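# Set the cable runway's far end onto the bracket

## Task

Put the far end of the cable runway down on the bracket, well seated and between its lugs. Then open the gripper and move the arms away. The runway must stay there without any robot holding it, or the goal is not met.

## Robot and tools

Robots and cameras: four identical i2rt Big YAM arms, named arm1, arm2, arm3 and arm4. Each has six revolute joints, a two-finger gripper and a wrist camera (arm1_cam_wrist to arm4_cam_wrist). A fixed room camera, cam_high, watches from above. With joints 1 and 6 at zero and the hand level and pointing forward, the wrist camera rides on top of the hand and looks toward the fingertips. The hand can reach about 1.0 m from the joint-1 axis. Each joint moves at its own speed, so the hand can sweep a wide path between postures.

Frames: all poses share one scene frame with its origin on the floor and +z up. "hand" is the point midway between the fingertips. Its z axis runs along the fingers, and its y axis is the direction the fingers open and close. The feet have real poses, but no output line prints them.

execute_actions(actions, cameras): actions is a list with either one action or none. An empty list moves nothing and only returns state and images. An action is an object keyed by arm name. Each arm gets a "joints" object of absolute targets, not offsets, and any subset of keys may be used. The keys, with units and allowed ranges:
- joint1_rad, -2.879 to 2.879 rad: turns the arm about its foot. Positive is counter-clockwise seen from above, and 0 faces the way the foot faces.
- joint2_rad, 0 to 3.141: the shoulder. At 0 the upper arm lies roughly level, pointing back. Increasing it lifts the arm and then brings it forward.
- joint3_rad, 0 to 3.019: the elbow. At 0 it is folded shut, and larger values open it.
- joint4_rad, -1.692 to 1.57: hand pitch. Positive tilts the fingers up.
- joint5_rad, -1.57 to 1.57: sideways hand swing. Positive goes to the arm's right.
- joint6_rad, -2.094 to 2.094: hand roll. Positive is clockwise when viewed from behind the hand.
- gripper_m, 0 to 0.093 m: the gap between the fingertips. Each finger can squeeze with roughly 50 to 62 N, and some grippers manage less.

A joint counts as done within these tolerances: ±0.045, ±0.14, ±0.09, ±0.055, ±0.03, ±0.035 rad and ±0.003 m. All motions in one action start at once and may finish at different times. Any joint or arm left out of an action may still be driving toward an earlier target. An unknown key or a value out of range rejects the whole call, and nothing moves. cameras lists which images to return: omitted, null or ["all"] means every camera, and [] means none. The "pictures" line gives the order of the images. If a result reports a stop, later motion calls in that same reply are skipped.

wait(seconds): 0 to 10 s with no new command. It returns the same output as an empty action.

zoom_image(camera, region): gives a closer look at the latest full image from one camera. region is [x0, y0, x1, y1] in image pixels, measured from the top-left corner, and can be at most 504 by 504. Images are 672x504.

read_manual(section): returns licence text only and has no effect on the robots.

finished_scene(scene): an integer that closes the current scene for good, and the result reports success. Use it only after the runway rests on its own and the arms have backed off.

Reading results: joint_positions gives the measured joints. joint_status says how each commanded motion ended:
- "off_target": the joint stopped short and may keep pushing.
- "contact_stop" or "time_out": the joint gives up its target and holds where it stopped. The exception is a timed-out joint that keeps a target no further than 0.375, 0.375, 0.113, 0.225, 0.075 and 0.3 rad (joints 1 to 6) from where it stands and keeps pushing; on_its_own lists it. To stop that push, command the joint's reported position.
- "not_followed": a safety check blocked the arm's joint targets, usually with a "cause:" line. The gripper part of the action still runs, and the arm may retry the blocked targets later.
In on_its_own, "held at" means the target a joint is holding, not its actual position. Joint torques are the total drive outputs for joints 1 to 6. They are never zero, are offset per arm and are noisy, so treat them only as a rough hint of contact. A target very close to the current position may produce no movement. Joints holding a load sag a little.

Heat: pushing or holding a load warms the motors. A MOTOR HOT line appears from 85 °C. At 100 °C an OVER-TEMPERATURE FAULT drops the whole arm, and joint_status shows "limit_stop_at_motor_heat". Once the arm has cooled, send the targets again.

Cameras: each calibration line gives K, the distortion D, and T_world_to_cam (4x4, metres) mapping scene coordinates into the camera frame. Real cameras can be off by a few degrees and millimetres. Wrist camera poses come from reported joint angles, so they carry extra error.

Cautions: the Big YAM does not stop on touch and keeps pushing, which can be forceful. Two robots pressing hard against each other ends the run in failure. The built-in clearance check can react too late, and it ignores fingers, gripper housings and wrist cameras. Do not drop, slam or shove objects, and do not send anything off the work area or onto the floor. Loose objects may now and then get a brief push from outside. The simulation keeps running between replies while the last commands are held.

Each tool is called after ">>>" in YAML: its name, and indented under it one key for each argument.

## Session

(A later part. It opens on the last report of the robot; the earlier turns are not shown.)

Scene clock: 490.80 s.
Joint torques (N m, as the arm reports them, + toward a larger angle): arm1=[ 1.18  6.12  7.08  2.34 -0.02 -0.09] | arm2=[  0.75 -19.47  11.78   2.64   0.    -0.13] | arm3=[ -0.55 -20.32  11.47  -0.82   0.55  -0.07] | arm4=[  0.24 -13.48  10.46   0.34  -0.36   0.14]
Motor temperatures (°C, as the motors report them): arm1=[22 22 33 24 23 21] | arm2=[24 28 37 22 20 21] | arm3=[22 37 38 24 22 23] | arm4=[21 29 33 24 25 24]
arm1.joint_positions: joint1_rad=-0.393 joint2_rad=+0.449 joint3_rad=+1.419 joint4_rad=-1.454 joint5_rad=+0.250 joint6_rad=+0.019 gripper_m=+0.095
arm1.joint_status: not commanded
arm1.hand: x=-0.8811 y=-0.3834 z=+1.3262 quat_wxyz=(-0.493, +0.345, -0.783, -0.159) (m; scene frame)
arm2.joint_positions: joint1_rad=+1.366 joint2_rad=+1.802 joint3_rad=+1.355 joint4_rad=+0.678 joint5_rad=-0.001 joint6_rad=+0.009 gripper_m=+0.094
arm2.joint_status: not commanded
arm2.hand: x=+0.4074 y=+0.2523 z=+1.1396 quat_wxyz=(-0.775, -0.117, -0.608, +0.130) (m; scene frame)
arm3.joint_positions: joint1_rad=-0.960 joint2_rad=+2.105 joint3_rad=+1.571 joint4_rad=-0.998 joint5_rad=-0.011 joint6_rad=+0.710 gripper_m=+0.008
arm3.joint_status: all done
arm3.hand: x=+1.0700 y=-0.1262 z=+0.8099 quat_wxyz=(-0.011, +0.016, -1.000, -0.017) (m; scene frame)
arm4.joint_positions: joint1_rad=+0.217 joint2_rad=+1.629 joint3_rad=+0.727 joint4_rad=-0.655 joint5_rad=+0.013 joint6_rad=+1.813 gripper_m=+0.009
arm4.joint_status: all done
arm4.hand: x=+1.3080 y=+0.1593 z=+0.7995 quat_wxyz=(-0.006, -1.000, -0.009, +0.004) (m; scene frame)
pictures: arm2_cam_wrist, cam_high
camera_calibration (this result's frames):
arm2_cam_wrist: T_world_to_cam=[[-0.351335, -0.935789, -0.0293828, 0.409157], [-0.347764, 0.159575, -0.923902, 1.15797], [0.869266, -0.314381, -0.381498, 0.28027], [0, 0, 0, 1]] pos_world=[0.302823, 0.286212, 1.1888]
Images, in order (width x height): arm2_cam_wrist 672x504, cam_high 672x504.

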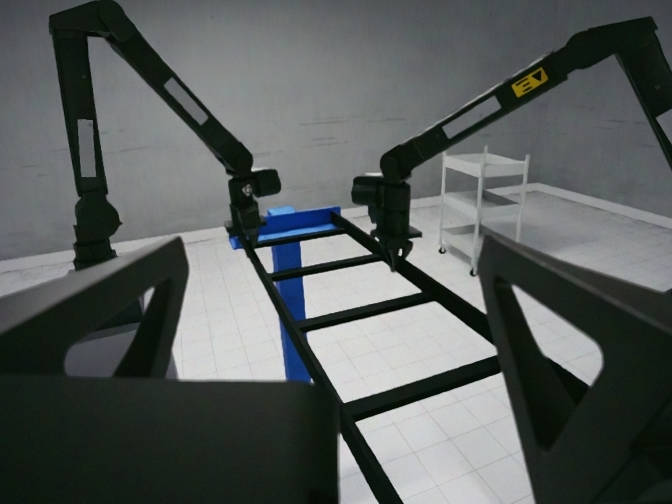

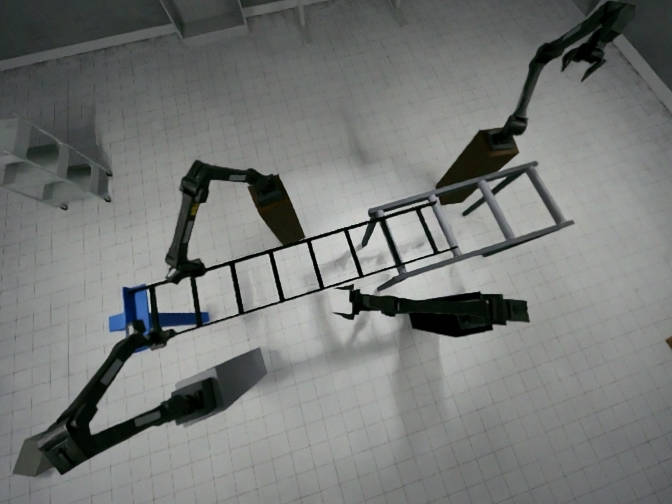

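>>> execute_actions:
  actions:
    - {"arm3": {"joints": {"joint1_rad": -0.963, "joint2_rad": 2.095, "joint3_rad": 1.578, "joint4_rad": -0.985, "joint6_rad": 0.71}}, "arm4": {"joints": {"joint1_rad": 0.222, "joint2_rad": 1.63, "joint3_rad": 0.735, "joint4_rad": -0.64, "joint6_rad": 1.815}}}
  cameras: ["arm2_cam_wrist"]

>>> zoom_image:
  camera: "arm2_cam_wrist"
  region: [210, 180, 380, 270]

Scene clock: 497.10 s.
Joint torques (N m, as the arm reports them, + toward a larger angle): arm1=[ 1.21  6.02  7.08  2.35 -0.02 -0.1 ] | arm2=[  0.72 -19.51  11.79   2.64   0.    -0.13] | arm3=[  0.25 -17.21   6.86   0.65   0.5    0.02] | arm4=[ -0.9  -10.81   5.69   0.97  -0.36   0.06]
Motor temperatures (°C, as the motors report them): arm1=[22 22 33 24 23 21] | arm2=[24 28 37 22 20 21] | arm3=[22 38 39 24 22 23] | arm4=[21 29 34 24 25 24]
arm1.joint_positions: joint1_rad=-0.393 joint2_rad=+0.449 joint3_rad=+1.419 joint4_rad=-1.454 joint5_rad=+0.250 joint6_rad=+0.019 gripper_m=+0.095
arm1.joint_status: not commanded
arm1.hand: x=-0.8811 y=-0.3834 z=+1.3262 quat_wxyz=(-0.493, +0.345, -0.783, -0.159) (m; scene frame)
arm2.joint_positions: joint1_rad=+1.366 joint2_rad=+1.802 joint3_rad=+1.355 joint4_rad=+0.678 joint5_rad=-0.001 joint6_rad=+0.009 gripper_m=+0.094
arm2.joint_status: not commanded
arm2.hand: x=+0.4074 y=+0.2523 z=+1.1396 quat_wxyz=(-0.775, -0.117, -0.608, +0.130) (m; scene frame)
arm3.joint_positions: joint1_rad=-0.960 joint2_rad=+2.115 joint3_rad=+1.571 joint4_rad=-0.994 joint5_rad=-0.010 joint6_rad=+0.710 gripper_m=+0.008
arm3.joint_status: all done
arm3.hand: x=+1.0697 y=-0.1264 z=+0.8043 quat_wxyz=(-0.009, +0.016, -1.000, -0.015) (m; scene frame)
arm4.joint_positions: joint1_rad=+0.217 joint2_rad=+1.647 joint3_rad=+0.727 joint4_rad=-0.647 joint5_rad=+0.013 joint6_rad=+1.813 gripper_m=+0.009
arm4.joint_status: all done
arm4.hand: x=+1.3078 y=+0.1604 z=+0.7936 quat_wxyz=(-0.001, -1.000, -0.009, +0.005) (m; scene frame)
pictures: arm2_cam_wrist
camera_calibration (this result's frames):
arm2_cam_wrist: T_world_to_cam=[[-0.351335, -0.935789, -0.0293828, 0.409157], [-0.347764, 0.159575, -0.923902, 1.15797], [0.869266, -0.314381, -0.381498, 0.28027], [0, 0, 0, 1]] pos_world=[0.302823, 0.286212, 1.1888]
Images, in order (width x height): arm2_cam_wrist 672x504.

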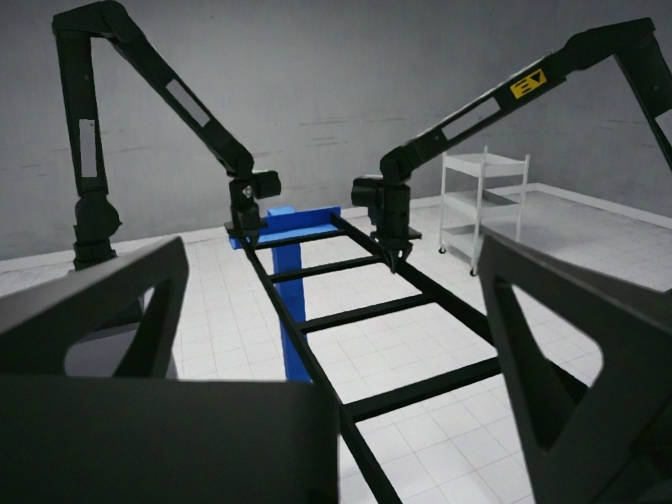

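Region (210, 180, 380, 270) of arm2_cam_wrist's 672x504 image, scaled by 2.965, with more detail than that image has; it fills the top 267 rows of this view, and the rest is white.

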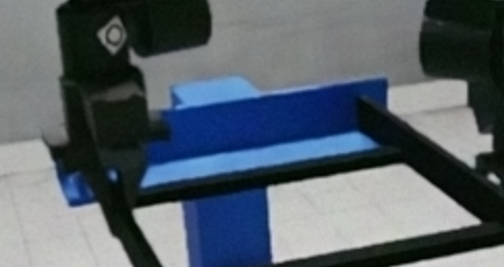

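Seated. Release and lift clear.

>>> execute_actions:
  actions:
    - {"arm3": {"joints": {"gripper_m": 0.093}}, "arm4": {"joints": {"gripper_m": 0.093}}}
  cameras: []

>>> execute_actions:
  actions:
    - {"arm3": {"joints": {"joint2_rad": 1.6, "joint4_rad": -1.15}}, "arm4": {"joints": {"joint2_rad": 1.0, "joint4_rad": -0.85}}}
  cameras: ["arm2_cam_wrist", "cam_high", "arm4_cam_wrist"]

>>> zoom_image:
  camera: "cam_high"
  region: [90, 270, 200, 370]

>>> zoom_image:
  camera: "arm2_cam_wrist"
  region: [210, 180, 380, 270]

Scene clock: 502.93 s.
Joint torques (N m, as the arm reports them, + toward a larger angle): arm1=[ 1.23  5.94  7.04  2.35 -0.03 -0.1 ] | arm2=[  0.75 -19.5   11.79   2.64   0.    -0.13] | arm3=[  0.28 -17.2    6.84   0.68   0.24   0.02] | arm4=[ -1.   -10.91   5.71   0.96  -0.03   0.04]
Motor temperatures (°C, as the motors report them): arm1=[22 22 33 24 23 21] | arm2=[24 28 37 22 20 21] | arm3=[22 37 38 24 22 23] | arm4=[21 29 33 24 25 24]
arm1.joint_positions: joint1_rad=-0.393 joint2_rad=+0.449 joint3_rad=+1.419 joint4_rad=-1.454 joint5_rad=+0.250 joint6_rad=+0.019 gripper_m=+0.095
arm1.joint_status: not commanded
arm1.hand: x=-0.8811 y=-0.3834 z=+1.3262 quat_wxyz=(-0.493, +0.345, -0.783, -0.159) (m; scene frame)
arm2.joint_positions: joint1_rad=+1.366 joint2_rad=+1.802 joint3_rad=+1.355 joint4_rad=+0.678 joint5_rad=-0.001 joint6_rad=+0.009 gripper_m=+0.094
arm2.joint_status: not commanded
arm2.hand: x=+0.4074 y=+0.2523 z=+1.1396 quat_wxyz=(-0.775, -0.117, -0.608, +0.130) (m; scene frame)
arm3.joint_positions: joint1_rad=-0.960 joint2_rad=+2.115 joint3_rad=+1.571 joint4_rad=-0.994 joint5_rad=-0.004 joint6_rad=+0.710 gripper_m=+0.093
arm3.joint_status: all done
arm3.hand: x=+1.0704 y=-0.1271 z=+0.8043 quat_wxyz=(-0.011, +0.016, -1.000, -0.013) (m; scene frame)
arm4.joint_positions: joint1_rad=+0.217 joint2_rad=+1.647 joint3_rad=+0.727 joint4_rad=-0.647 joint5_rad=+0.004 joint6_rad=+1.813 gripper_m=+0.093
arm4.joint_status: all done
arm4.hand: x=+1.3093 y=+0.1608 z=+0.7936 quat_wxyz=(+0.000, -1.000, -0.009, +0.001) (m; scene frame)
pictures: none
No camera images: the call's "cameras" was empty. Leave "cameras" out to get every camera's image.

Scene clock: 504.57 s.
Joint torques (N m, as the arm reports them, + toward a larger angle): arm1=[ 1.35  6.04  7.15  2.32 -0.01 -0.09] | arm2=[  0.7  -19.49  11.79   2.64   0.    -0.13] | arm3=[  0.26 -12.24   8.93   0.46   0.22   0.  ] | arm4=[-0.94 -5.11  9.38  0.98 -0.04  0.  ]
Motor temperatures (°C, as the motors report them): arm1=[22 22 33 24 23 21] | arm2=[24 28 37 22 20 21] | arm3=[22 37 38 24 22 23] | arm4=[21 29 33 24 25 24]
arm1.joint_positions: joint1_rad=-0.393 joint2_rad=+0.449 joint3_rad=+1.419 joint4_rad=-1.454 joint5_rad=+0.250 joint6_rad=+0.019 gripper_m=+0.095
arm1.joint_status: not commanded
arm1.hand: x=-0.8811 y=-0.3834 z=+1.3262 quat_wxyz=(-0.493, +0.345, -0.783, -0.159) (m; scene frame)
arm2.joint_positions: joint1_rad=+1.366 joint2_rad=+1.802 joint3_rad=+1.355 joint4_rad=+0.678 joint5_rad=-0.001 joint6_rad=+0.009 gripper_m=+0.094
arm2.joint_status: not commanded
arm2.hand: x=+0.4074 y=+0.2523 z=+1.1396 quat_wxyz=(-0.775, -0.117, -0.608, +0.130) (m; scene frame)
arm3.joint_positions: joint1_rad=-0.960 joint2_rad=+1.606 joint3_rad=+1.565 joint4_rad=-1.139 joint5_rad=-0.004 joint6_rad=+0.710 gripper_m=+0.093
arm3.joint_status: all done
arm3.hand: x=+1.0462 y=-0.1493 z=+1.0918 quat_wxyz=(-0.144, +0.016, -0.981, -0.130) (m; scene frame)
arm4.joint_positions: joint1_rad=+0.217 joint2_rad=+1.003 joint3_rad=+0.727 joint4_rad=-0.839 joint5_rad=+0.004 joint6_rad=+1.813 gripper_m=+0.093
arm4.joint_status: all done
arm4.hand: x=+1.3091 y=+0.1596 z=+1.0017 quat_wxyz=(-0.217, -0.975, -0.008, -0.055) (m; scene frame)
pictures: arm2_cam_wrist, arm4_cam_wrist, cam_high
camera_calibration (this result's frames):
arm2_cam_wrist: T_world_to_cam=[[-0.351335, -0.935789, -0.0293828, 0.409157], [-0.347764, 0.159575, -0.923902, 1.15797], [0.869266, -0.314381, -0.381498, 0.28027], [0, 0, 0, 1]] pos_world=[0.302823, 0.286212, 1.1888]
arm4_cam_wrist: T_world_to_cam=[[0.0110666, 0.904912, -0.425454, 0.265898], [0.736629, 0.280353, 0.615451, -1.62112], [0.676207, -0.320213, -0.663482, -0.0449823], [0, 0, 0, 1]] pos_world=[1.22164, 0.199466, 1.081]
Images, in order (width x height): arm2_cam_wrist 672x504, arm4_cam_wrist 672x504, cam_high 672x504.

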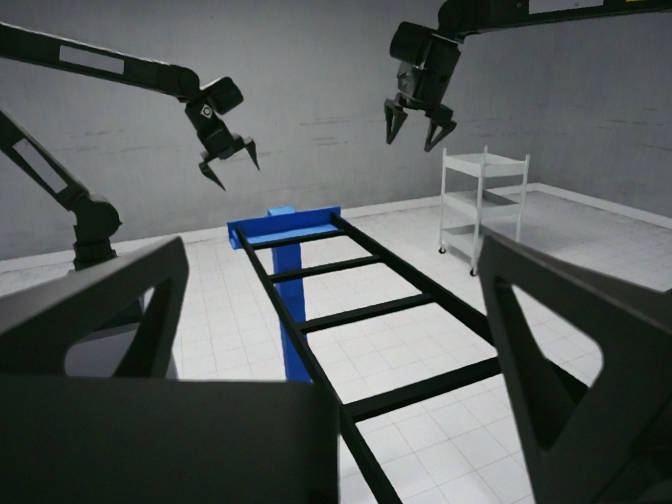

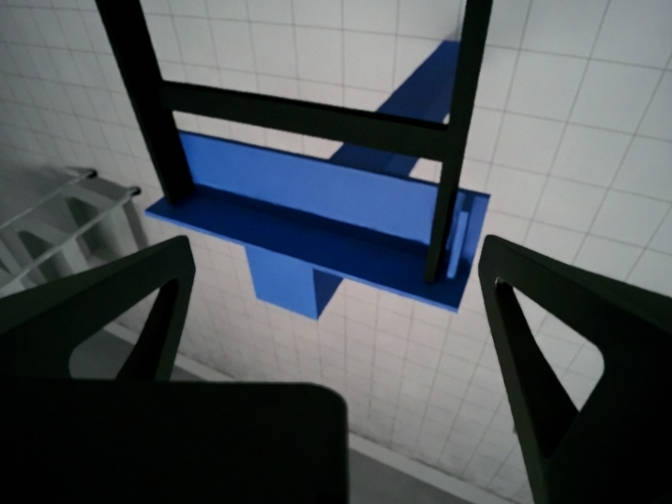

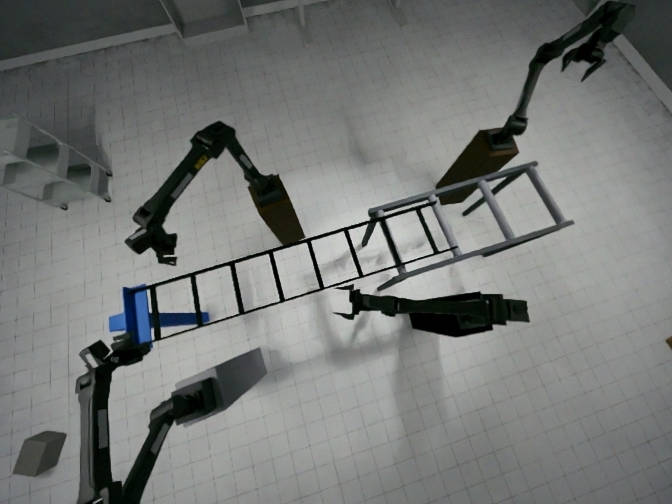

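Region (90, 270, 200, 370) of cam_high's 672x504 image, scaled by 4.582, with more detail than that image has; it fills the top 458 rows of this view, and the rest is white.

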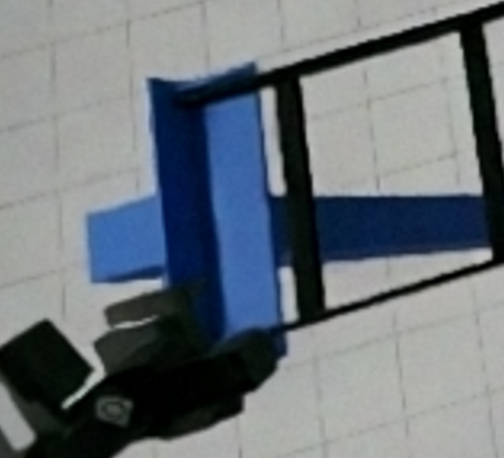

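Region (210, 180, 380, 270) of arm2_cam_wrist's 672x504 image, scaled by 2.965, with more detail than that image has; it fills the top 267 rows of this view, and the rest is white.

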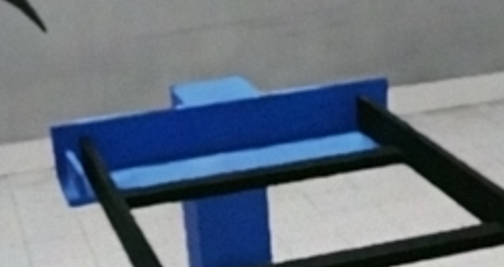

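>>> finished_scene:
  scene: 1

The scene is finished: the task was done.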